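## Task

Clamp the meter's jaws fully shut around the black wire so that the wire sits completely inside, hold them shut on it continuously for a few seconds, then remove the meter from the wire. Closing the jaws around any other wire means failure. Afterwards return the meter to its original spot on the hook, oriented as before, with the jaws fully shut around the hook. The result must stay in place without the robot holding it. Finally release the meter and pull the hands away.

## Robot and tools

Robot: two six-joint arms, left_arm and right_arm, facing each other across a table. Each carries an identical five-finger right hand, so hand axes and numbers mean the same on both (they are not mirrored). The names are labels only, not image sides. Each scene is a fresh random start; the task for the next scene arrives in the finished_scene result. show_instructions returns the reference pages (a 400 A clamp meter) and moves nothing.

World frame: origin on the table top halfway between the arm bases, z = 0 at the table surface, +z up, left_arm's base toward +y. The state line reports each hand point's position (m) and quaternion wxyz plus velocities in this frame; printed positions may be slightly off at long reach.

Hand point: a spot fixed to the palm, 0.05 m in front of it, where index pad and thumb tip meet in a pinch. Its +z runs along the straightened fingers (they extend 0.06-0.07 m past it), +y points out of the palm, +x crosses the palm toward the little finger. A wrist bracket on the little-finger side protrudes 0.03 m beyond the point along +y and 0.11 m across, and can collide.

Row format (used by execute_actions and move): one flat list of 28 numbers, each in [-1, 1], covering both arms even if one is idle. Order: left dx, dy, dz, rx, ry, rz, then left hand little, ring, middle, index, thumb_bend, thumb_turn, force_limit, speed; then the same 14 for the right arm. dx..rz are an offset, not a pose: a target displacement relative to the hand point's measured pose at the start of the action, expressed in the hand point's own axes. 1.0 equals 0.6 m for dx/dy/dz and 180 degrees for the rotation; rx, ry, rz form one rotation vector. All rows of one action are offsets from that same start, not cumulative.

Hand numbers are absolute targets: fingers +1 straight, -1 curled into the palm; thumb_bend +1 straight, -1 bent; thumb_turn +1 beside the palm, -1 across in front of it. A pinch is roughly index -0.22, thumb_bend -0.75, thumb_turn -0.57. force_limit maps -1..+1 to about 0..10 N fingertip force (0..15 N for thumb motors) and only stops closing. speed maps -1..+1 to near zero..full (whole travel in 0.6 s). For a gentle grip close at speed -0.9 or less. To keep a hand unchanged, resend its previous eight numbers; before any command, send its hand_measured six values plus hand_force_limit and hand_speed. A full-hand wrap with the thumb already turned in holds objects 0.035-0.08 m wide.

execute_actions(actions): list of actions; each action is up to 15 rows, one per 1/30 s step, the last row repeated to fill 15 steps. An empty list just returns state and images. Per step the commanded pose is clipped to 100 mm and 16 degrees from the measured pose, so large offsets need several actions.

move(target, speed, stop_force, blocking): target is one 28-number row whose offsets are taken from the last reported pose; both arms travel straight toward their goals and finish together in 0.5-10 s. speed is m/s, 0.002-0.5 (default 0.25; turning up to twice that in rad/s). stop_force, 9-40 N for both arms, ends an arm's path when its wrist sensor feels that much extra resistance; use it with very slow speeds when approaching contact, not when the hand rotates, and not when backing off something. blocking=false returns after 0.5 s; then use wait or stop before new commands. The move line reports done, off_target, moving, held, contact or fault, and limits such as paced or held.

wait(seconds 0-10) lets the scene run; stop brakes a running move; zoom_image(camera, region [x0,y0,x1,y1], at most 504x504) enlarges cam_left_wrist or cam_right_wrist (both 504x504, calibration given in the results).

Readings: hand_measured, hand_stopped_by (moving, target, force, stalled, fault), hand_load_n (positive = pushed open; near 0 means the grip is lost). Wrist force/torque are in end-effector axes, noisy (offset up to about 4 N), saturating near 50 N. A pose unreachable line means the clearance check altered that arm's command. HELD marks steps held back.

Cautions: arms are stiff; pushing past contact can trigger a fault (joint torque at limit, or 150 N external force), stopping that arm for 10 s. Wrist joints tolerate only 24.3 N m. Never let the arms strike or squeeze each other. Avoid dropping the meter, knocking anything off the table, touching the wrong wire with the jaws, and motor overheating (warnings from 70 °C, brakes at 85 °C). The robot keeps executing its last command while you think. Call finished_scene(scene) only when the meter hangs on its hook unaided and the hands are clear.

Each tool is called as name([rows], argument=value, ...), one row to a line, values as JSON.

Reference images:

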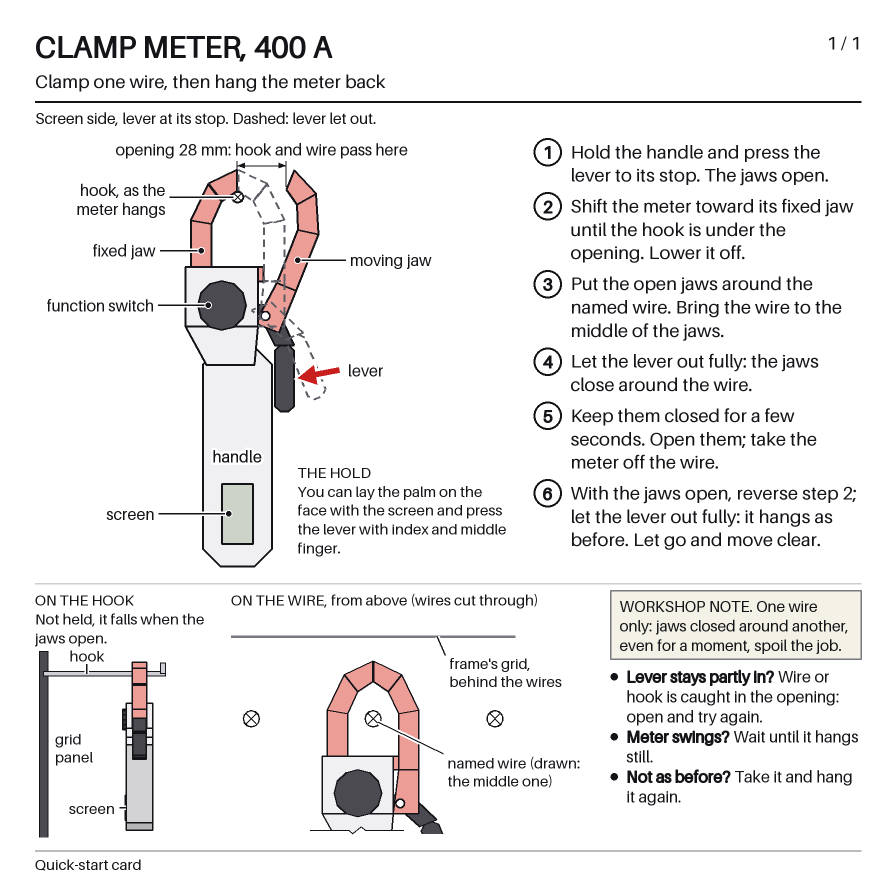

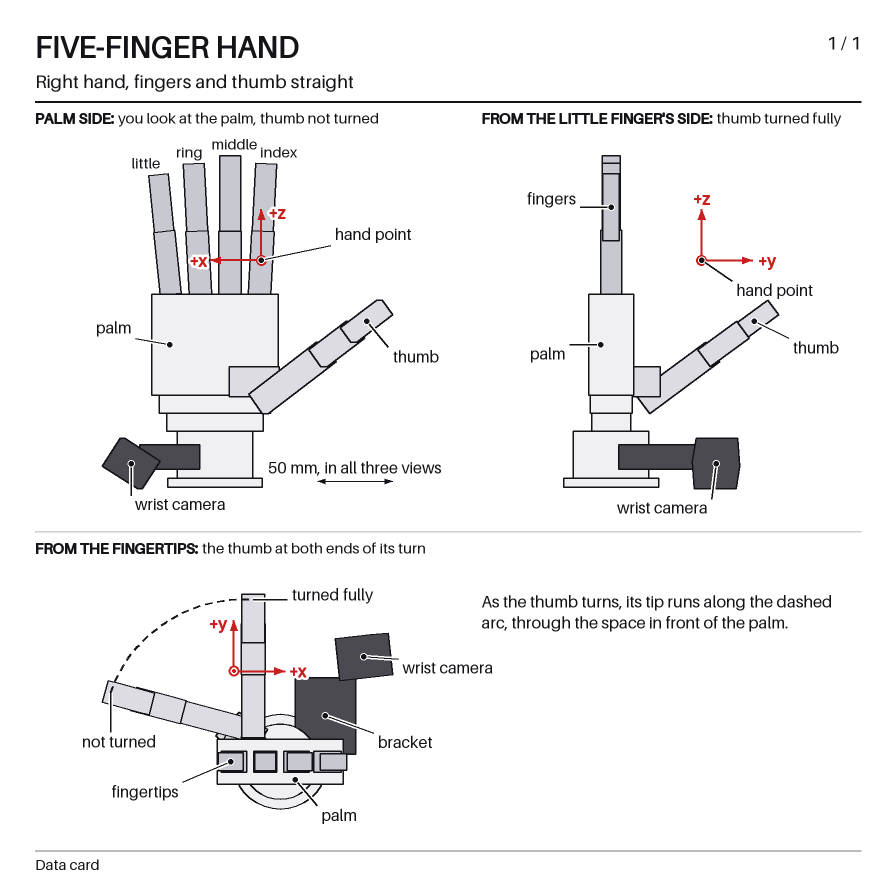

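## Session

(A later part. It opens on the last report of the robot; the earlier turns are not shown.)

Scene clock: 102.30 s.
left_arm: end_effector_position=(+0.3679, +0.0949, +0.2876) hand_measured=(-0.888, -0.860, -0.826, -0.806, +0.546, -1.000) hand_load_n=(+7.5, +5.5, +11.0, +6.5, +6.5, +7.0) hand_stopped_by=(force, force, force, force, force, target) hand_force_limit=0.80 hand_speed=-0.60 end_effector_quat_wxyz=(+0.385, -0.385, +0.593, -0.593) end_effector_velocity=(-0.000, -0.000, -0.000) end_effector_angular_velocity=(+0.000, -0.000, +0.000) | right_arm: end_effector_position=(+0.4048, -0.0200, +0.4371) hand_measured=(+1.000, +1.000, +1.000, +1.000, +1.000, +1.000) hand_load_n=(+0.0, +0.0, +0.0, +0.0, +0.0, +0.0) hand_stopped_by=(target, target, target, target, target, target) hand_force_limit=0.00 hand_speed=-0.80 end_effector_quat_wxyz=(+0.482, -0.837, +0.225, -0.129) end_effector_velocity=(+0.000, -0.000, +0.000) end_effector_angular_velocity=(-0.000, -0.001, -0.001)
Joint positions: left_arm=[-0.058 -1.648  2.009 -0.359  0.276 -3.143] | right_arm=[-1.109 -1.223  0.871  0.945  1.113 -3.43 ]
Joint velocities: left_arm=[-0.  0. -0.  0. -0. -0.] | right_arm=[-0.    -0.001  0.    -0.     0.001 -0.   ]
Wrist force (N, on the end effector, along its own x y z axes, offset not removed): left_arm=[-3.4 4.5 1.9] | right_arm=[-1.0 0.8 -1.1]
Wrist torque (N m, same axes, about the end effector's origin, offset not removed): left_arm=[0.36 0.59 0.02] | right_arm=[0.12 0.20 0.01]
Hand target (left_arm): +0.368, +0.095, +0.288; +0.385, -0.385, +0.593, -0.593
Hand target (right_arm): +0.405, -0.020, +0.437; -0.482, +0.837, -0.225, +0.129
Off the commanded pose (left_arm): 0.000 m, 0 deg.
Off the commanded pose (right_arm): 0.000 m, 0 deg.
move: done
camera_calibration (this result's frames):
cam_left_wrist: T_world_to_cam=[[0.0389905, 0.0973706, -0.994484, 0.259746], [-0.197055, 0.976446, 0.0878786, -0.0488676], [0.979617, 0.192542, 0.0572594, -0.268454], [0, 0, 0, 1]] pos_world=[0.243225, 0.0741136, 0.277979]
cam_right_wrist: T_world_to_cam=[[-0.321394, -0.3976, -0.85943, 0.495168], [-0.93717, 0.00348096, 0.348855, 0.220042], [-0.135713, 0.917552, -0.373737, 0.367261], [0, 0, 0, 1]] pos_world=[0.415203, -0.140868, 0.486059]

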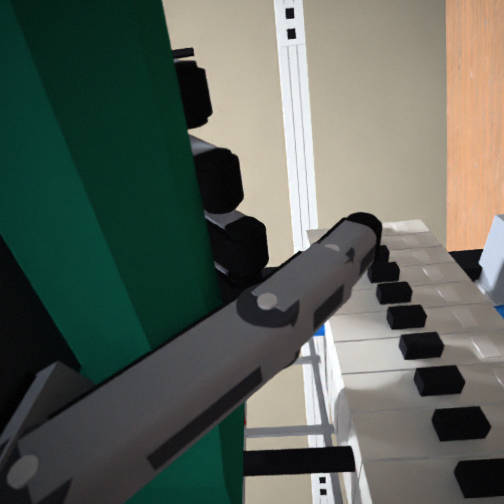

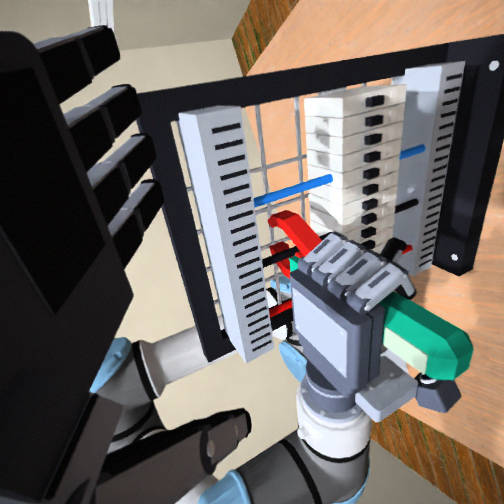

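move(target=[0.05,0,-0.0233,0,0,0,-0.98,-0.98,-1,-1,-1,-1,0.8,-0.6,0,0,0,0,0,0,1,1,1,1,1,1,0,-0.8], speed=0.06)

move(target=[0.0417,0,-0.005,0,0,0,-0.98,-0.98,-1,-1,-1,-1,0.8,-0.6,0,0,0,0,0,0,1,1,1,1,1,1,0,-0.8], speed=0.06)

Scene clock: 103.50 s.
left_arm: end_effector_position=(+0.3432, +0.0733, +0.2877) hand_measured=(-0.888, -0.860, -0.826, -0.806, +0.546, -1.000) hand_load_n=(+7.5, +5.5, +11.0, +6.5, +6.5, +7.0) hand_stopped_by=(force, force, force, force, force, target) hand_force_limit=0.80 hand_speed=-0.60 end_effector_quat_wxyz=(+0.385, -0.385, +0.593, -0.593) end_effector_velocity=(-0.002, -0.001, -0.001) end_effector_angular_velocity=(+0.001, +0.000, +0.000) | right_arm: end_effector_position=(+0.4048, -0.0200, +0.4371) hand_measured=(+1.000, +1.000, +1.000, +1.000, +1.000, +1.000) hand_load_n=(+0.0, +0.0, +0.0, +0.0, +0.0, +0.0) hand_stopped_by=(target, target, target, target, target, target) hand_force_limit=0.00 hand_speed=-0.80 end_effector_quat_wxyz=(+0.482, -0.837, +0.225, -0.129) end_effector_velocity=(+0.001, -0.001, -0.001) end_effector_angular_velocity=(-0.001, -0.000, -0.001)
Joint positions: left_arm=[-0.119 -1.606  1.97  -0.363  0.215 -3.143] | right_arm=[-1.109 -1.223  0.871  0.945  1.113 -3.43 ]
Joint velocities: left_arm=[-0.004  0.004 -0.002  0.002 -0.004 -0.002] | right_arm=[-0.002  0.001  0.    -0.    -0.    -0.001]
Wrist force (N, on the end effector, along its own x y z axes, offset not removed): left_arm=[-2.3 3.9 -4.2] | right_arm=[-0.3 -1.7 1.3]
Wrist torque (N m, same axes, about the end effector's origin, offset not removed): left_arm=[0.57 0.60 0.26] | right_arm=[-0.47 0.02 -0.15]
Hand target (left_arm): +0.343, +0.073, +0.288; +0.385, -0.385, +0.593, -0.593
Hand target (right_arm): +0.405, -0.020, +0.437; -0.482, +0.837, -0.225, +0.129
Off the commanded pose (left_arm): 0.000 m, 0 deg.
Off the commanded pose (right_arm): 0.000 m, 0 deg.
move: done
camera_calibration (this result's frames):
cam_left_wrist: T_world_to_cam=[[0.0392685, 0.0973142, -0.994479, 0.262824], [-0.197044, 0.976458, 0.0877702, -0.0327007], [0.979608, 0.19251, 0.0575193, -0.240109], [0, 0, 0, 1]] pos_world=[0.218448, 0.0525775, 0.278054]
cam_right_wrist: T_world_to_cam=[[-0.321394, -0.3976, -0.85943, 0.495168], [-0.93717, 0.00348115, 0.348855, 0.220042], [-0.135713, 0.917552, -0.373737, 0.367261], [0, 0, 0, 1]] pos_world=[0.415203, -0.140868, 0.486059]

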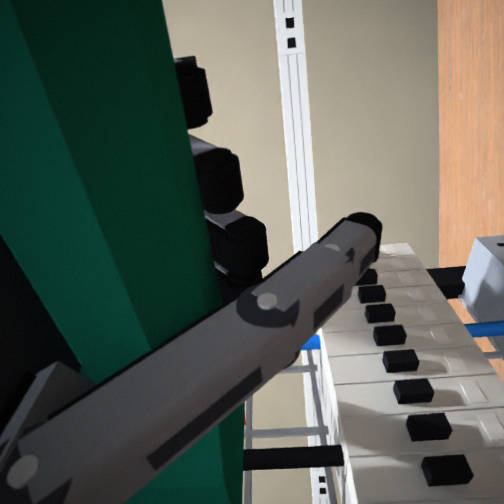

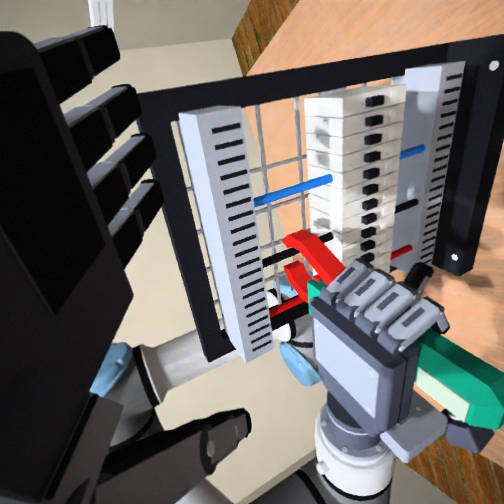

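Scene clock: 104.37 s.
left_arm: end_effector_position=(+0.3303, +0.0519, +0.2878) hand_measured=(-0.888, -0.860, -0.826, -0.806, +0.546, -1.000) hand_load_n=(+7.5, +5.5, +11.0, +6.5, +6.5, +7.0) hand_stopped_by=(force, force, force, force, force, target) hand_force_limit=0.80 hand_speed=-0.60 end_effector_quat_wxyz=(+0.385, -0.385, +0.593, -0.593) end_effector_velocity=(-0.001, -0.002, +0.000) end_effector_angular_velocity=(-0.001, +0.001, +0.001) | right_arm: end_effector_position=(+0.4048, -0.0200, +0.4371) hand_measured=(+1.000, +1.000, +1.000, +1.000, +1.000, +1.000) hand_load_n=(+0.0, +0.0, +0.0, +0.0, +0.0, +0.0) hand_stopped_by=(target, target, target, target, target, target) hand_force_limit=0.00 hand_speed=-0.80 end_effector_quat_wxyz=(+0.482, -0.837, +0.225, -0.129) end_effector_velocity=(-0.001, +0.001, +0.000) end_effector_angular_velocity=(+0.000, +0.000, +0.001)
Joint positions: left_arm=[-0.141 -1.558  1.922 -0.364  0.193 -3.142] | right_arm=[-1.109 -1.223  0.871  0.945  1.113 -3.43 ]
Joint velocities: left_arm=[-0.001  0.005 -0.006  0.003 -0.002 -0.003] | right_arm=[ 0.001 -0.    -0.     0.     0.     0.   ]
Wrist force (N, on the end effector, along its own x y z axes, offset not removed): left_arm=[-3.6 2.4 -2.9] | right_arm=[-1.3 -1.6 -0.5]
Wrist torque (N m, same axes, about the end effector's origin, offset not removed): left_arm=[0.24 0.76 -0.15] | right_arm=[-0.38 0.07 -0.30]
Hand target (left_arm): +0.330, +0.052, +0.288; +0.385, -0.385, +0.593, -0.593
Hand target (right_arm): +0.405, -0.020, +0.437; -0.482, +0.837, -0.225, +0.129
Off the commanded pose (left_arm): 0.000 m, 0 deg.
Off the commanded pose (right_arm): 0.000 m, 0 deg.
move: done
camera_calibration (this result's frames):
cam_left_wrist: T_world_to_cam=[[0.039424, 0.0972744, -0.994476, 0.265419], [-0.197032, 0.976466, 0.0877018, -0.0142984], [0.979604, 0.192486, 0.0576623, -0.223467], [0, 0, 0, 1]] pos_world=[0.205628, 0.0311576, 0.278093]
cam_right_wrist: T_world_to_cam=[[-0.321394, -0.3976, -0.85943, 0.495168], [-0.93717, 0.00348123, 0.348855, 0.220042], [-0.135713, 0.917552, -0.373737, 0.367261], [0, 0, 0, 1]] pos_world=[0.415203, -0.140868, 0.486059]

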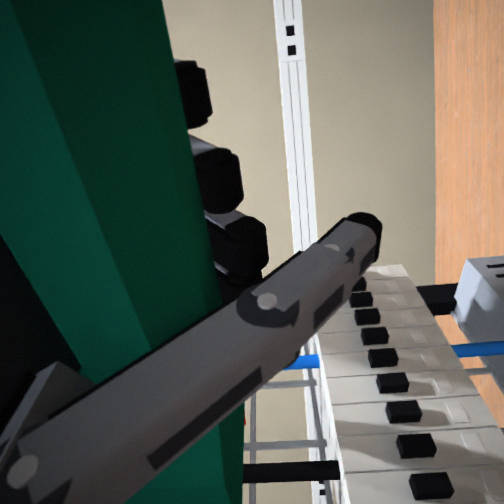

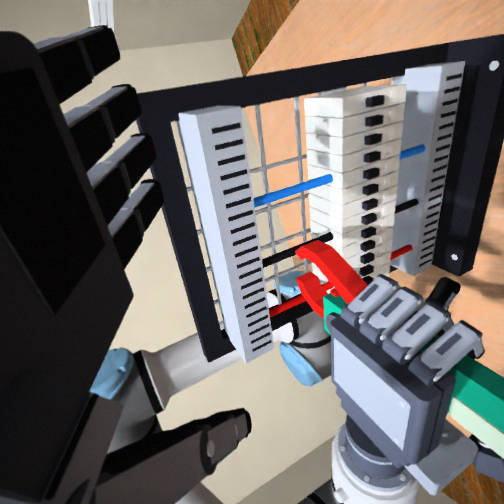

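move(target=[0.1222,0.1963,-0.0007,0.0262,0.0262,0.4995,-0.98,-0.98,-1,-1,-1,-1,0.8,-0.6,0.0352,0.1788,-0.3399,-0.3371,0.0926,0.1824,1,1,1,1,1,1,0,-0.8], speed=0.3)

Scene clock: 108.80 s.
left_arm: end_effector_position=(+0.3000, -0.0150, +0.1704) hand_measured=(-0.888, -0.860, -0.826, -0.806, +0.546, -1.000) hand_load_n=(+7.5, +5.5, +11.0, +6.5, +6.5, +6.5) hand_stopped_by=(force, force, force, force, force, target) hand_force_limit=0.80 hand_speed=-0.60 end_effector_quat_wxyz=(+0.682, +0.183, +0.684, -0.183) end_effector_velocity=(+0.000, -0.000, -0.001) end_effector_angular_velocity=(+0.001, -0.018, -0.000) | right_arm: end_effector_position=(+0.3080, -0.2299, +0.4464) hand_measured=(+1.000, +1.000, +1.000, +1.000, +1.000, +1.000) hand_load_n=(+0.0, +0.0, +0.0, +0.0, +0.0, +0.0) hand_stopped_by=(target, target, target, target, target, target) hand_force_limit=0.00 hand_speed=-0.80 end_effector_quat_wxyz=(-0.018, -0.843, +0.537, +0.022) end_effector_velocity=(-0.001, -0.001, -0.000) end_effector_angular_velocity=(-0.004, +0.005, -0.002)
Joint positions: left_arm=[-0.186 -1.104  1.984 -0.871  0.252 -1.58 ] | right_arm=[-1.222 -1.044  0.633  2.038  1.556 -3.181]
Joint velocities: left_arm=[ 0.002  0.001  0.019 -0.079  0.002  0.068] | right_arm=[-0.002 -0.003  0.007  0.001  0.002  0.001]
Wrist force (N, on the end effector, along its own x y z axes, offset not removed): left_arm=[-0.1 -3.5 -6.1] | right_arm=[-3.5 1.3 -1.4]
Wrist torque (N m, same axes, about the end effector's origin, offset not removed): left_arm=[-0.07 0.57 -0.14] | right_arm=[0.00 0.71 -0.21]
Hand target (left_arm): +0.300, -0.015, +0.170; +0.683, +0.183, +0.683, -0.183
Hand target (right_arm): +0.308, -0.230, +0.446; +0.019, +0.843, -0.537, -0.022
Off the commanded pose (left_arm): 0.000 m, 0 deg.
Off the commanded pose (right_arm): 0.000 m, 0 deg.
move: done
camera_calibration (this result's frames):
cam_left_wrist: T_world_to_cam=[[0.49414, 0.863172, 0.103728, -0.155682], [-0.541457, 0.212208, 0.813506, 0.0235606], [0.680184, -0.45815, 0.572231, -0.181681], [0, 0, 0, 1]] pos_world=[0.213262, 0.0461435, 0.100945]
cam_right_wrist: T_world_to_cam=[[-0.934772, -0.349889, 0.0614708, 0.177442], [-0.249724, 0.770262, 0.5868, -0.0148293], [-0.252663, 0.533174, -0.807395, 0.691477], [0, 0, 0, 1]] pos_world=[0.336875, -0.29517, 0.556089]

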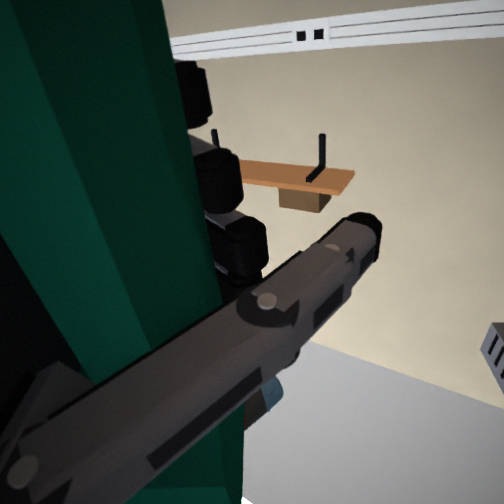

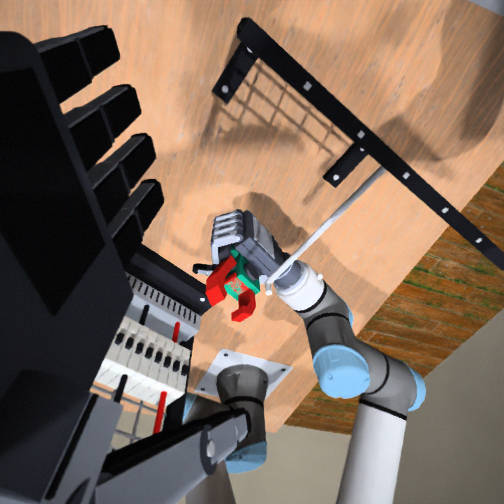

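execute_actions(actions=[])

Scene clock: 109.00 s.
left_arm: end_effector_position=(+0.3001, -0.0150, +0.1703) hand_measured=(-0.888, -0.860, -0.826, -0.806, +0.546, -1.000) hand_load_n=(+7.5, +5.5, +11.0, +6.5, +6.5, +6.5) hand_stopped_by=(force, force, force, force, force, target) hand_force_limit=0.80 hand_speed=-0.60 end_effector_quat_wxyz=(+0.683, +0.183, +0.683, -0.183) end_effector_velocity=(-0.000, -0.001, -0.000) end_effector_angular_velocity=(+0.000, -0.003, -0.003) | right_arm: end_effector_position=(+0.3080, -0.2301, +0.4464) hand_measured=(+1.000, +1.000, +1.000, +1.000, +1.000, +1.000) hand_load_n=(+0.0, +0.0, +0.0, +0.0, +0.0, +0.0) hand_stopped_by=(target, target, target, target, target, target) hand_force_limit=0.00 hand_speed=-0.80 end_effector_quat_wxyz=(-0.019, -0.843, +0.537, +0.022) end_effector_velocity=(+0.001, -0.001, -0.000) end_effector_angular_velocity=(+0.000, +0.001, -0.003)
Joint positions: left_arm=[-0.186 -1.104  1.986 -0.879  0.253 -1.574] | right_arm=[-1.223 -1.045  0.633  2.038  1.556 -3.18 ]
Joint velocities: left_arm=[ 0.     0.     0.003 -0.014  0.004  0.011] | right_arm=[-0.002 -0.     0.001 -0.    -0.001  0.   ]
Wrist force (N, on the end effector, along its own x y z axes, offset not removed): left_arm=[0.4 -2.4 -0.7] | right_arm=[4.2 1.5 -1.1]
Wrist torque (N m, same axes, about the end effector's origin, offset not removed): left_arm=[-0.46 0.19 -0.12] | right_arm=[0.37 -0.79 0.27]
Hand target (left_arm): +0.300, -0.015, +0.170; +0.683, +0.183, +0.683, -0.183
Hand target (right_arm): +0.308, -0.230, +0.446; +0.019, +0.843, -0.537, -0.022
Off the commanded pose (left_arm): 0.000 m, 0 deg.
Off the commanded pose (right_arm): 0.000 m, 0 deg.
camera_calibration (this result's frames):
cam_left_wrist: T_world_to_cam=[[0.494031, 0.863116, 0.104711, -0.155842], [-0.542876, 0.212153, 0.812574, 0.0242491], [0.679131, -0.458282, 0.573376, -0.181569], [0, 0, 0, 1]] pos_world=[0.213464, 0.0461558, 0.100721]
cam_right_wrist: T_world_to_cam=[[-0.934848, -0.349596, 0.0619726, 0.177203], [-0.249263, 0.770541, 0.58663, -0.0147354], [-0.252836, 0.532963, -0.80748, 0.691552], [0, 0, 0, 1]] pos_world=[0.336835, -0.295268, 0.556077]

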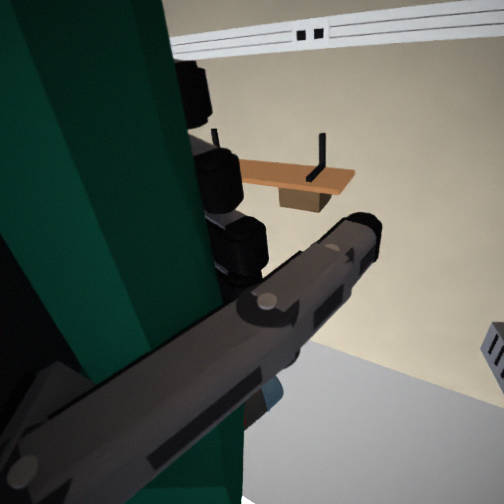

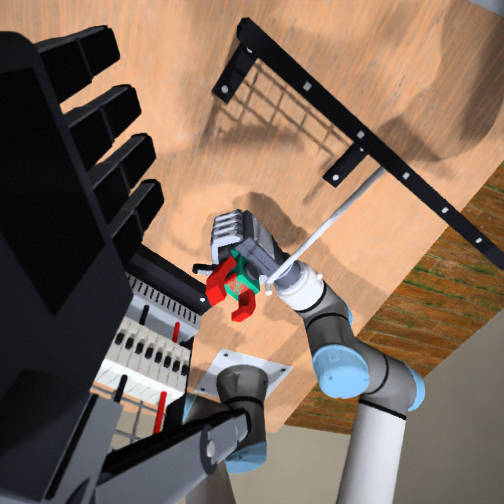

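move(target=[0.0002,-0.1593,0.0357,-0.0711,0,0,-0.98,-0.98,-1,-1,-1,-1,0.8,-0.6,0,0,0,0,0,0,1,1,1,1,1,1,0,-0.8], speed=0.12)

zoom_image(camera="cam_left_wrist", region=[220, 334, 390, 504])

zoom_image(camera="cam_right_wrist", region=[200, 110, 420, 330])

Scene clock: 111.07 s.
left_arm: end_effector_position=(+0.2707, -0.1082, +0.1703) hand_measured=(-0.888, -0.860, -0.826, -0.806, +0.546, -1.000) hand_load_n=(+7.5, +5.5, +11.0, +6.5, +6.5, +6.5) hand_stopped_by=(force, force, force, force, force, target) hand_force_limit=0.80 hand_speed=-0.60 end_effector_quat_wxyz=(+0.700, +0.106, +0.698, -0.106) end_effector_velocity=(-0.001, -0.003, +0.001) end_effector_angular_velocity=(-0.001, +0.003, +0.006) | right_arm: end_effector_position=(+0.3080, -0.2301, +0.4464) hand_measured=(+1.000, +1.000, +1.000, +1.000, +1.000, +1.000) hand_load_n=(+0.0, +0.0, +0.0, +0.0, +0.0, +0.0) hand_stopped_by=(target, target, target, target, target, target) hand_force_limit=0.00 hand_speed=-0.80 end_effector_quat_wxyz=(-0.019, -0.843, +0.537, +0.022) end_effector_velocity=(+0.000, +0.000, -0.000) end_effector_angular_velocity=(-0.001, +0.000, +0.000)
Joint positions: left_arm=[-0.182 -0.854  1.529 -0.774  0.033 -1.472] | right_arm=[-1.223 -1.045  0.633  2.038  1.556 -3.18 ]
Joint velocities: left_arm=[ 0.     0.016 -0.038  0.082 -0.006 -0.063] | right_arm=[ 0.     0.001 -0.    -0.     0.001  0.   ]
Wrist force (N, on the end effector, along its own x y z axes, offset not removed): left_arm=[1.5 2.9 -3.5] | right_arm=[2.6 -0.8 -5.0]
Wrist torque (N m, same axes, about the end effector's origin, offset not removed): left_arm=[0.35 0.14 0.16] | right_arm=[0.10 -0.31 -0.01]
Hand target (left_arm): +0.271, -0.108, +0.170; +0.700, +0.105, +0.698, -0.106
Hand target (right_arm): +0.308, -0.230, +0.446; +0.019, +0.843, -0.537, -0.022
Off the commanded pose (left_arm): 0.000 m, 0 deg.
Off the commanded pose (right_arm): 0.000 m, 0 deg.
move: done
camera_calibration (this result's frames):
cam_left_wrist: T_world_to_cam=[[0.290552, 0.951092, 0.104901, 0.00372792], [-0.579509, 0.0876701, 0.810237, 0.0248726], [0.761413, -0.296207, 0.576639, -0.209618], [0, 0, 0, 1]] pos_world=[0.172936, -0.0678164, 0.10033]
cam_right_wrist: T_world_to_cam=[[-0.934869, -0.349548, 0.0619439, 0.177223], [-0.249245, 0.770563, 0.586609, -0.0147225], [-0.252779, 0.532963, -0.807498, 0.691566], [0, 0, 0, 1]] pos_world=[0.336825, -0.295286, 0.556097]

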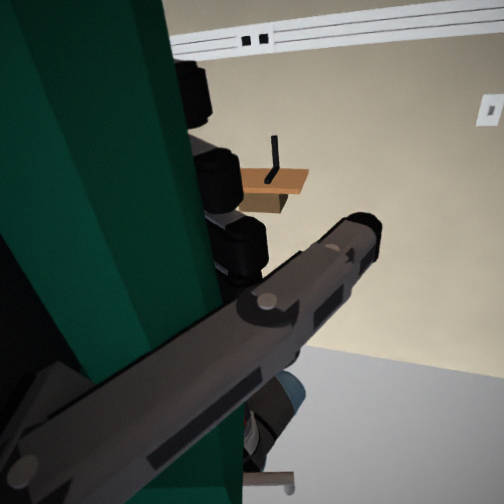

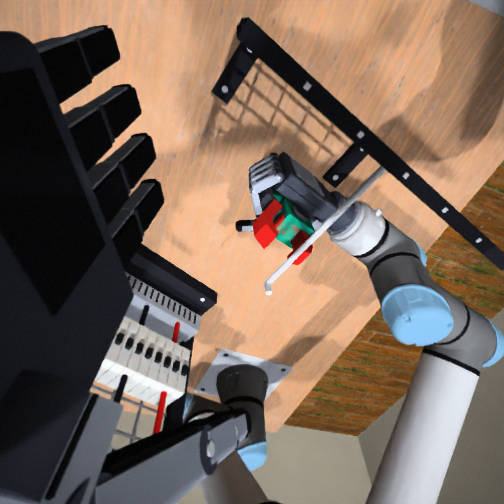

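Region (220, 334, 390, 504) of cam_left_wrist's 504x504 image, scaled by 2.965, with more detail than that image has.

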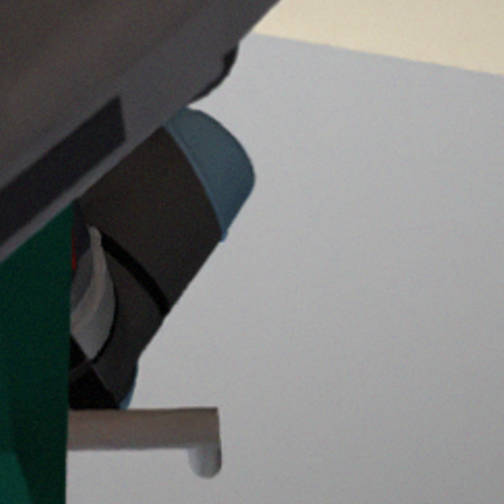

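Region (200, 110, 420, 330) of cam_right_wrist's 504x504 image, scaled by 2.291, with more detail than that image has.

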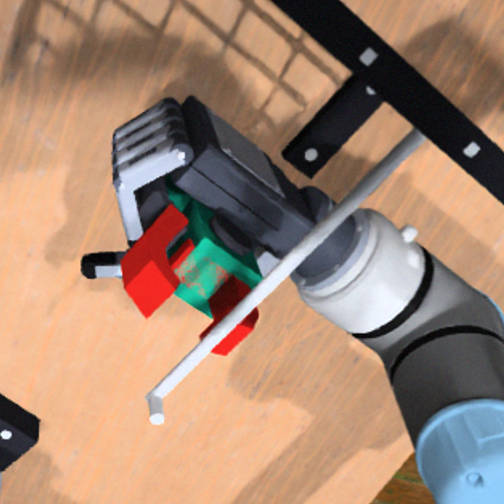

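execute_actions(actions=[])

Scene clock: 111.40 s.
left_arm: end_effector_position=(+0.2706, -0.1085, +0.1703) hand_measured=(-0.888, -0.860, -0.826, -0.806, +0.546, -1.000) hand_load_n=(+7.5, +5.5, +11.0, +6.5, +6.5, +6.5) hand_stopped_by=(force, force, force, force, force, target) hand_force_limit=0.80 hand_speed=-0.60 end_effector_quat_wxyz=(+0.700, +0.105, +0.698, -0.106) end_effector_velocity=(+0.000, +0.000, -0.000) end_effector_angular_velocity=(+0.001, +0.000, +0.002) | right_arm: end_effector_position=(+0.3079, -0.2301, +0.4464) hand_measured=(+1.000, +1.000, +1.000, +1.000, +1.000, +1.000) hand_load_n=(+0.0, +0.0, +0.0, +0.0, +0.0, +0.0) hand_stopped_by=(target, target, target, target, target, target) hand_force_limit=0.00 hand_speed=-0.80 end_effector_quat_wxyz=(-0.019, -0.843, +0.537, +0.022) end_effector_velocity=(-0.000, -0.000, -0.000) end_effector_angular_velocity=(-0.001, +0.001, -0.000)
Joint positions: left_arm=[-0.182 -0.852  1.524 -0.763  0.033 -1.48 ] | right_arm=[-1.223 -1.045  0.633  2.038  1.556 -3.18 ]
Joint velocities: left_arm=[ 0.     0.001 -0.001  0.005 -0.001 -0.004] | right_arm=[0.    0.    0.    0.001 0.    0.   ]
Wrist force (N, on the end effector, along its own x y z axes, offset not removed): left_arm=[-0.1 -6.1 -3.3] | right_arm=[3.4 4.1 -1.1]
Wrist torque (N m, same axes, about the end effector's origin, offset not removed): left_arm=[-0.77 0.55 -0.55] | right_arm=[0.51 -0.39 0.37]
Hand target (left_arm): +0.271, -0.108, +0.170; +0.700, +0.105, +0.698, -0.106
Hand target (right_arm): +0.308, -0.230, +0.446; +0.019, +0.843, -0.537, -0.022
Off the commanded pose (left_arm): 0.000 m, 0 deg.
Off the commanded pose (right_arm): 0.000 m, 0 deg.
camera_calibration (this result's frames):
cam_left_wrist: T_world_to_cam=[[0.289966, 0.951274, 0.104872, 0.00416416], [-0.57929, 0.0872321, 0.81044, 0.0247103], [0.761802, -0.295752, 0.576358, -0.209666], [0, 0, 0, 1]] pos_world=[0.172831, -0.0681259, 0.10038]
cam_right_wrist: T_world_to_cam=[[-0.934862, -0.349566, 0.0619429, 0.177214], [-0.249261, 0.770558, 0.586609, -0.0147253], [-0.252789, 0.532958, -0.807498, 0.691563], [0, 0, 0, 1]] pos_world=[0.33682, -0.29528, 0.556097]

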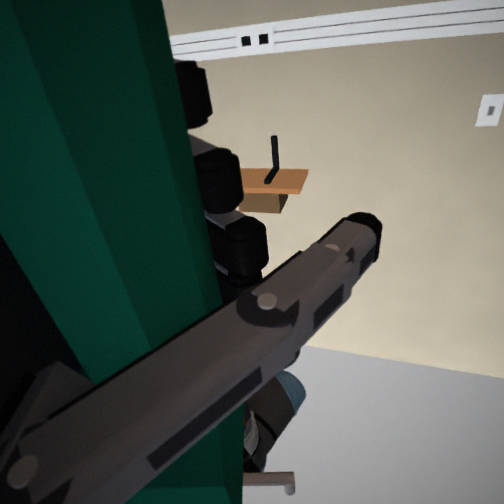

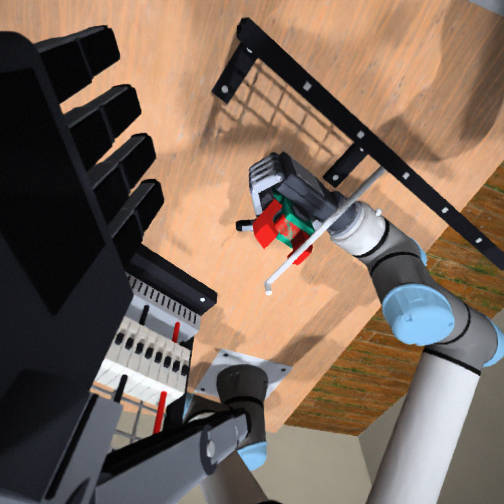

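move(target=[-0.0737,0,0.0005,0,0.0008,0,-0.98,-0.98,-1,-1,-1,-1,0.8,-0.6,0,0,0,0,0,0,1,1,1,1,1,1,0,-0.8], speed=0.05)

zoom_image(camera="cam_left_wrist", region=[220, 334, 390, 504])

zoom_image(camera="cam_right_wrist", region=[200, 110, 420, 330])

Scene clock: 112.93 s.
left_arm: end_effector_position=(+0.2708, -0.1084, +0.2145) hand_measured=(-0.888, -0.860, -0.826, -0.806, +0.546, -1.000) hand_load_n=(+7.5, +5.5, +11.0, +6.5, +6.5, +6.5) hand_stopped_by=(force, force, force, force, force, target) hand_force_limit=0.80 hand_speed=-0.60 end_effector_quat_wxyz=(+0.700, +0.105, +0.698, -0.106) end_effector_velocity=(-0.000, -0.001, +0.002) end_effector_angular_velocity=(+0.000, +0.002, -0.001) | right_arm: end_effector_position=(+0.3079, -0.2301, +0.4464) hand_measured=(+1.000, +1.000, +1.000, +1.000, +1.000, +1.000) hand_load_n=(+0.0, +0.0, +0.0, +0.0, +0.0, +0.0) hand_stopped_by=(target, target, target, target, target, target) hand_force_limit=0.00 hand_speed=-0.80 end_effector_quat_wxyz=(-0.019, -0.843, +0.537, +0.022) end_effector_velocity=(+0.001, -0.000, -0.001) end_effector_angular_velocity=(-0.001, +0.001, -0.003)
Joint positions: left_arm=[-0.182 -0.914  1.5   -0.683  0.033 -1.474] | right_arm=[-1.223 -1.045  0.633  2.038  1.556 -3.18 ]
Joint velocities: left_arm=[-0.     0.007 -0.021  0.067  0.001 -0.052] | right_arm=[-0.001  0.002  0.    -0.     0.     0.002]
Wrist force (N, on the end effector, along its own x y z axes, offset not removed): left_arm=[1.9 -5.1 -3.3] | right_arm=[1.2 -0.5 -2.2]
Wrist torque (N m, same axes, about the end effector's origin, offset not removed): left_arm=[-0.69 0.09 -0.36] | right_arm=[-0.11 -0.08 -0.21]
Hand target (left_arm): +0.271, -0.108, +0.215; +0.700, +0.105, +0.698, -0.106
Hand target (right_arm): +0.308, -0.230, +0.446; +0.019, +0.843, -0.537, -0.022
Off the commanded pose (left_arm): 0.000 m, 0 deg.
Off the commanded pose (right_arm): 0.000 m, 0 deg.
move: done
camera_calibration (this result's frames):
cam_left_wrist: T_world_to_cam=[[0.289698, 0.951387, 0.104589, -0.000385484], [-0.579417, 0.0873502, 0.810337, -0.0109063], [0.761808, -0.295353, 0.576555, -0.235245], [0, 0, 0, 1]] pos_world=[0.173004, -0.0681609, 0.14451]
cam_right_wrist: T_world_to_cam=[[-0.934859, -0.349573, 0.0619426, 0.177211], [-0.249267, 0.770556, 0.586609, -0.0147259], [-0.252793, 0.532956, -0.807498, 0.691562], [0, 0, 0, 1]] pos_world=[0.336818, -0.295277, 0.556097]

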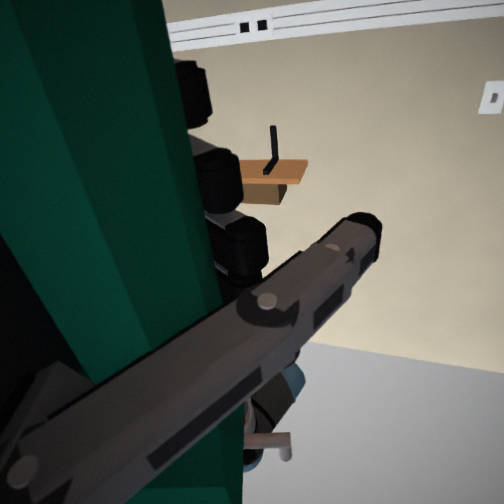

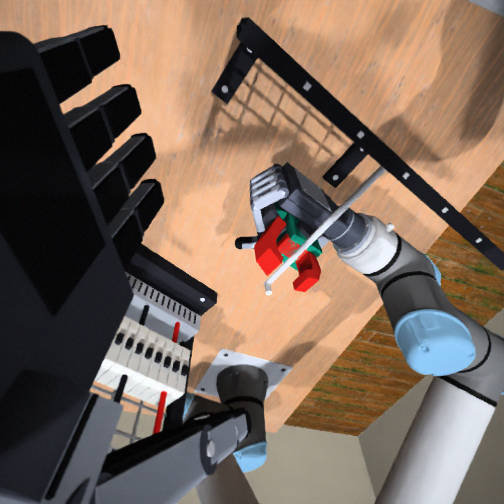

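Region (220, 334, 390, 504) of cam_left_wrist's 504x504 image, scaled by 2.965, with more detail than that image has.

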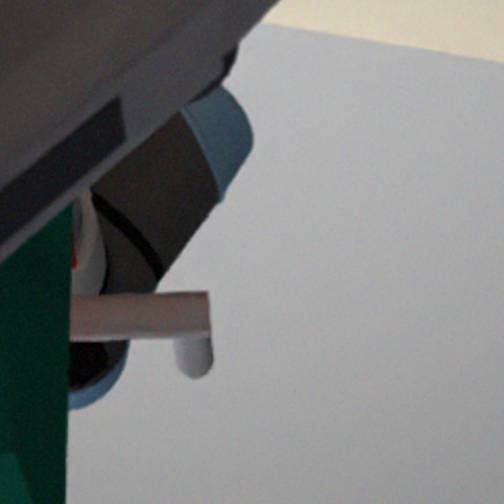

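Region (200, 110, 420, 330) of cam_right_wrist's 504x504 image, scaled by 2.291, with more detail than that image has.

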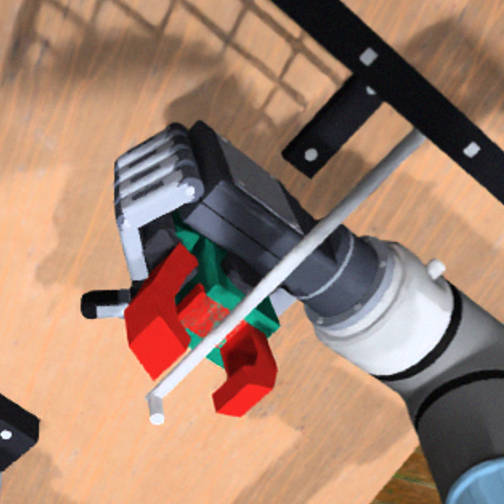

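move(target=[0,0,0.0228,0,0.0008,0,-0.98,-0.98,-1,-1,-1,-1,0.8,-0.6,0,0,0,0,0,0,1,1,1,1,1,1,0,-0.8], speed=0.04)

move(target=[0,0,0,0,0,0,-0.98,-0.98,0.3,0.3,-1,-1,0.8,-0.4,0,0,0,0,0,0,1,1,1,1,1,1,0,-0.8])

zoom_image(camera="cam_right_wrist", region=[200, 110, 420, 330])

Scene clock: 114.27 s.
left_arm: end_effector_position=(+0.2836, -0.1124, +0.2145) hand_measured=(-0.888, -0.860, -0.826, -0.806, +0.546, -1.000) hand_load_n=(+7.5, +5.5, +11.0, +6.5, +6.5, +6.5) hand_stopped_by=(force, force, force, force, force, target) hand_force_limit=0.80 hand_speed=-0.60 end_effector_quat_wxyz=(+0.700, +0.105, +0.698, -0.106) end_effector_velocity=(+0.002, -0.001, +0.001) end_effector_angular_velocity=(-0.000, +0.004, -0.000) | right_arm: end_effector_position=(+0.3079, -0.2301, +0.4464) hand_measured=(+1.000, +1.000, +1.000, +1.000, +1.000, +1.000) hand_load_n=(+0.0, +0.0, +0.0, +0.0, +0.0, +0.0) hand_stopped_by=(target, target, target, target, target, target) hand_force_limit=0.00 hand_speed=-0.80 end_effector_quat_wxyz=(-0.019, -0.843, +0.537, +0.022) end_effector_velocity=(+0.000, -0.000, +0.000) end_effector_angular_velocity=(+0.001, -0.000, -0.002)
Joint positions: left_arm=[-0.16  -0.899  1.471 -0.625  0.055 -1.519] | right_arm=[-1.223 -1.045  0.633  2.038  1.556 -3.18 ]
Joint velocities: left_arm=[ 0.003  0.012 -0.027  0.079  0.004 -0.065] | right_arm=[-0.002 -0.     0.    -0.    -0.    -0.   ]
Wrist force (N, on the end effector, along its own x y z axes, offset not removed): left_arm=[-2.4 -0.7 -3.7] | right_arm=[-3.0 2.0 -5.6]
Wrist torque (N m, same axes, about the end effector's origin, offset not removed): left_arm=[0.12 0.35 -0.06] | right_arm=[0.55 0.90 -0.23]
Hand target (left_arm): +0.284, -0.112, +0.215; +0.700, +0.105, +0.698, -0.106
Hand target (right_arm): +0.308, -0.230, +0.446; +0.019, +0.843, -0.537, -0.022
Off the commanded pose (left_arm): 0.000 m, 0 deg.
Off the commanded pose (right_arm): 0.000 m, 0 deg.
move: done
camera_calibration (this result's frames):
cam_left_wrist: T_world_to_cam=[[0.289634, 0.9514, 0.104646, -0.000322444], [-0.57921, 0.0871796, 0.810503, -0.00327947], [0.76199, -0.295361, 0.57631, -0.246209], [0, 0, 0, 1]] pos_world=[0.185802, -0.0721277, 0.144584]
cam_right_wrist: T_world_to_cam=[[-0.934859, -0.349573, 0.0619423, 0.177211], [-0.249267, 0.770556, 0.586609, -0.0147261], [-0.252793, 0.532956, -0.807498, 0.691562], [0, 0, 0, 1]] pos_world=[0.336818, -0.295277, 0.556097]

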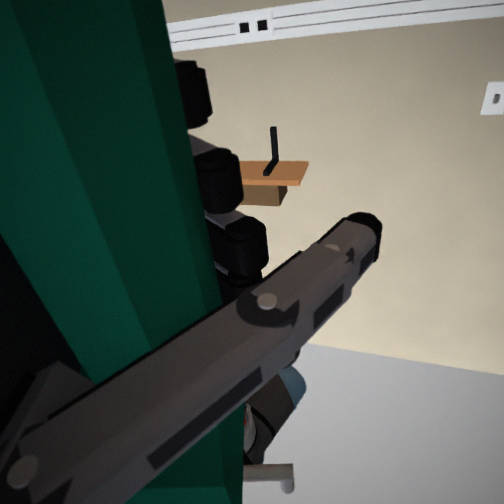

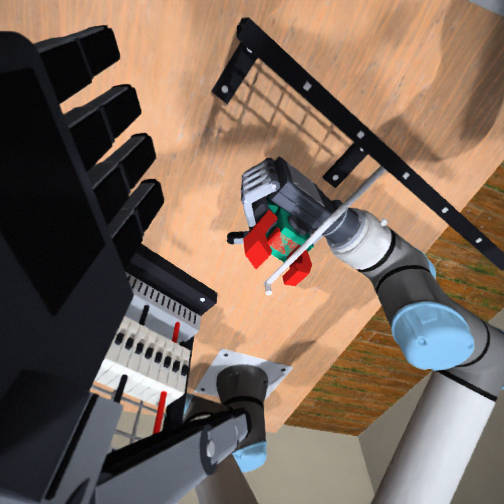

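Scene clock: 115.67 s.
left_arm: end_effector_position=(+0.2837, -0.1124, +0.2145) hand_measured=(-0.888, -0.860, +0.300, +0.300, +0.546, -1.000) hand_load_n=(+7.0, +5.5, +0.0, +0.0, +5.5, +4.5) hand_stopped_by=(force, force, target, target, force, target) hand_force_limit=0.80 hand_speed=-0.40 end_effector_quat_wxyz=(+0.700, +0.105, +0.698, -0.106) end_effector_velocity=(-0.000, -0.000, -0.000) end_effector_angular_velocity=(-0.000, +0.000, +0.000) | right_arm: end_effector_position=(+0.3079, -0.2301, +0.4464) hand_measured=(+1.000, +1.000, +1.000, +1.000, +1.000, +1.000) hand_load_n=(+0.0, +0.0, +0.0, +0.0, +0.0, +0.0) hand_stopped_by=(target, target, target, target, target, target) hand_force_limit=0.00 hand_speed=-0.80 end_effector_quat_wxyz=(-0.019, -0.843, +0.537, +0.022) end_effector_velocity=(+0.000, +0.000, -0.000) end_effector_angular_velocity=(+0.000, +0.002, -0.001)
Joint positions: left_arm=[-0.16  -0.899  1.471 -0.625  0.055 -1.519] | right_arm=[-1.223 -1.045  0.633  2.038  1.556 -3.18 ]
Joint velocities: left_arm=[-0.     0.001 -0.001 -0.001 -0.001  0.   ] | right_arm=[-0.     0.001 -0.    -0.    -0.001  0.001]
Wrist force (N, on the end effector, along its own x y z axes, offset not removed): left_arm=[-3.6 -2.6 -2.4] | right_arm=[0.2 0.9 1.9]
Wrist torque (N m, same axes, about the end effector's origin, offset not removed): left_arm=[-0.40 0.88 -0.43] | right_arm=[-0.07 -0.07 0.19]
Hand target (left_arm): +0.284, -0.112, +0.215; +0.700, +0.105, +0.698, -0.106
Hand target (right_arm): +0.308, -0.230, +0.446; +0.019, +0.843, -0.537, -0.022
Off the commanded pose (left_arm): 0.000 m, 0 deg.
Off the commanded pose (right_arm): 0.000 m, 0 deg.
move: done
camera_calibration (this result's frames):
cam_left_wrist: T_world_to_cam=[[0.289531, 0.951431, 0.104646, -0.000334664], [-0.579212, 0.0871148, 0.810509, -0.00324988], [0.762027, -0.29528, 0.576303, -0.246253], [0, 0, 0, 1]] pos_world=[0.185866, -0.072112, 0.144585]
cam_right_wrist: T_world_to_cam=[[-0.934859, -0.349573, 0.0619425, 0.177211], [-0.249267, 0.770556, 0.586609, -0.014726], [-0.252793, 0.532956, -0.807498, 0.691562], [0, 0, 0, 1]] pos_world=[0.336818, -0.295277, 0.556097]

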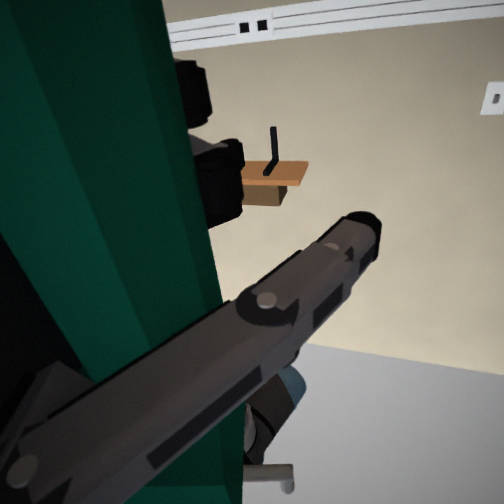

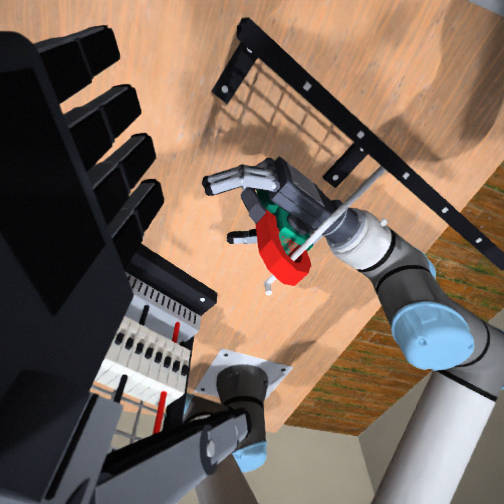

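Region (200, 110, 420, 330) of cam_right_wrist's 504x504 image, scaled by 2.291, with more detail than that image has.

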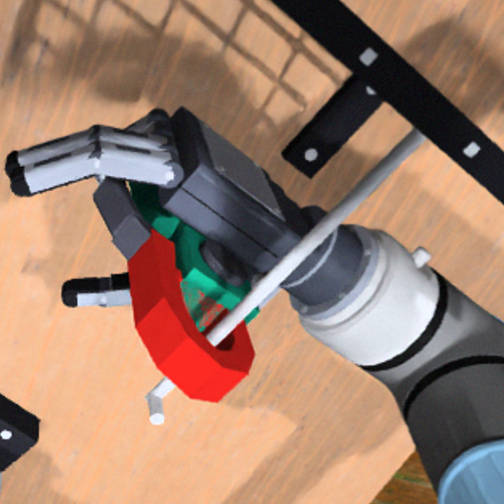

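move(target=[0.0105,0,0,0,0,0,-0.98,-0.98,0.3,0.3,-1,-1,0.8,-0.4,0,0,0,0,0,0,1,1,1,1,1,1,0,-0.8], speed=0.02)

zoom_image(camera="cam_right_wrist", region=[200, 110, 420, 330])

Scene clock: 116.60 s.
left_arm: end_effector_position=(+0.2836, -0.1124, +0.2085) hand_measured=(-0.888, -0.860, +0.300, +0.300, +0.546, -1.000) hand_load_n=(+7.0, +5.5, +0.0, +0.0, +5.5, +4.5) hand_stopped_by=(force, force, target, target, force, target) hand_force_limit=0.80 hand_speed=-0.40 end_effector_quat_wxyz=(+0.700, +0.105, +0.698, -0.106) end_effector_velocity=(-0.000, -0.001, -0.003) end_effector_angular_velocity=(-0.004, +0.001, -0.002) | right_arm: end_effector_position=(+0.3079, -0.2301, +0.4464) hand_measured=(+1.000, +1.000, +1.000, +1.000, +1.000, +1.000) hand_load_n=(+0.0, +0.0, +0.0, +0.0, +0.0, +0.0) hand_stopped_by=(target, target, target, target, target, target) hand_force_limit=0.00 hand_speed=-0.80 end_effector_quat_wxyz=(-0.019, -0.843, +0.537, +0.022) end_effector_velocity=(+0.000, +0.000, -0.000) end_effector_angular_velocity=(-0.001, +0.000, -0.000)
Joint positions: left_arm=[-0.16  -0.89   1.474 -0.634  0.055 -1.522] | right_arm=[-1.223 -1.045  0.633  2.038  1.556 -3.18 ]
Joint velocities: left_arm=[-0.     0.004  0.001 -0.009  0.001  0.   ] | right_arm=[ 0.     0.001 -0.    -0.     0.001  0.   ]
Wrist force (N, on the end effector, along its own x y z axes, offset not removed): left_arm=[2.3 -4.3 -6.1] | right_arm=[1.0 -2.6 1.3]
Wrist torque (N m, same axes, about the end effector's origin, offset not removed): left_arm=[-0.24 0.06 -0.29] | right_arm=[-0.46 -0.14 0.01]
Hand target (left_arm): +0.284, -0.112, +0.208; +0.700, +0.105, +0.698, -0.106
Hand target (right_arm): +0.308, -0.230, +0.446; +0.019, +0.843, -0.537, -0.022
Off the commanded pose (left_arm): 0.000 m, 0 deg.
Off the commanded pose (right_arm): 0.000 m, 0 deg.
move: done
camera_calibration (this result's frames):
cam_left_wrist: T_world_to_cam=[[0.289637, 0.95142, 0.104448, 0.000342074], [-0.579043, 0.0872863, 0.810611, 0.00155473], [0.762115, -0.295263, 0.576195, -0.242755], [0, 0, 0, 1]] pos_world=[0.185808, -0.0721377, 0.138578]
cam_right_wrist: T_world_to_cam=[[-0.934859, -0.349573, 0.0619425, 0.177211], [-0.249267, 0.770556, 0.586609, -0.0147261], [-0.252793, 0.532956, -0.807498, 0.691562], [0, 0, 0, 1]] pos_world=[0.336818, -0.295277, 0.556097]

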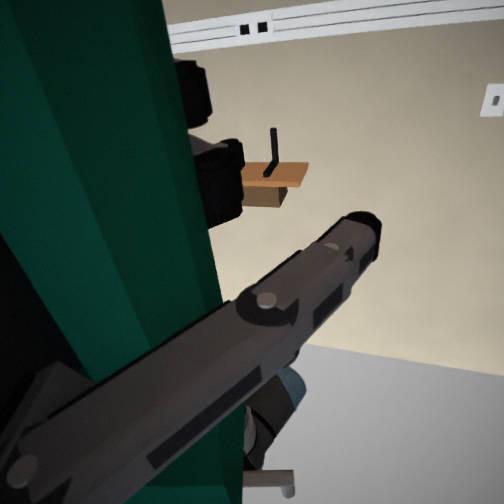

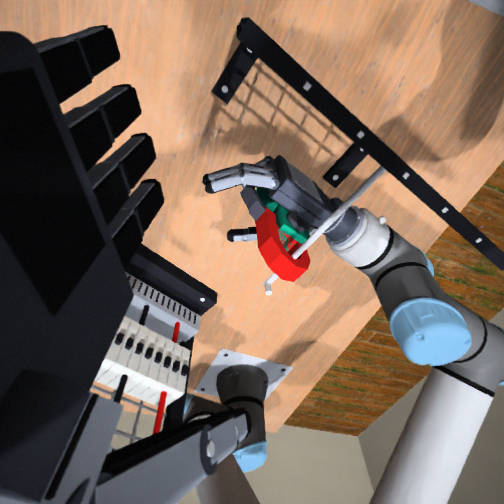

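Region (200, 110, 420, 330) of cam_right_wrist's 504x504 image, scaled by 2.291, with more detail than that image has.

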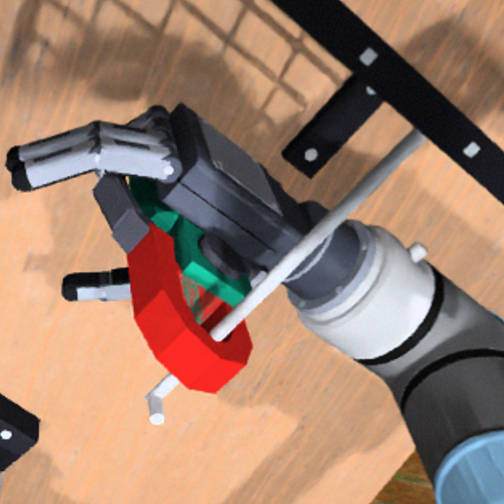

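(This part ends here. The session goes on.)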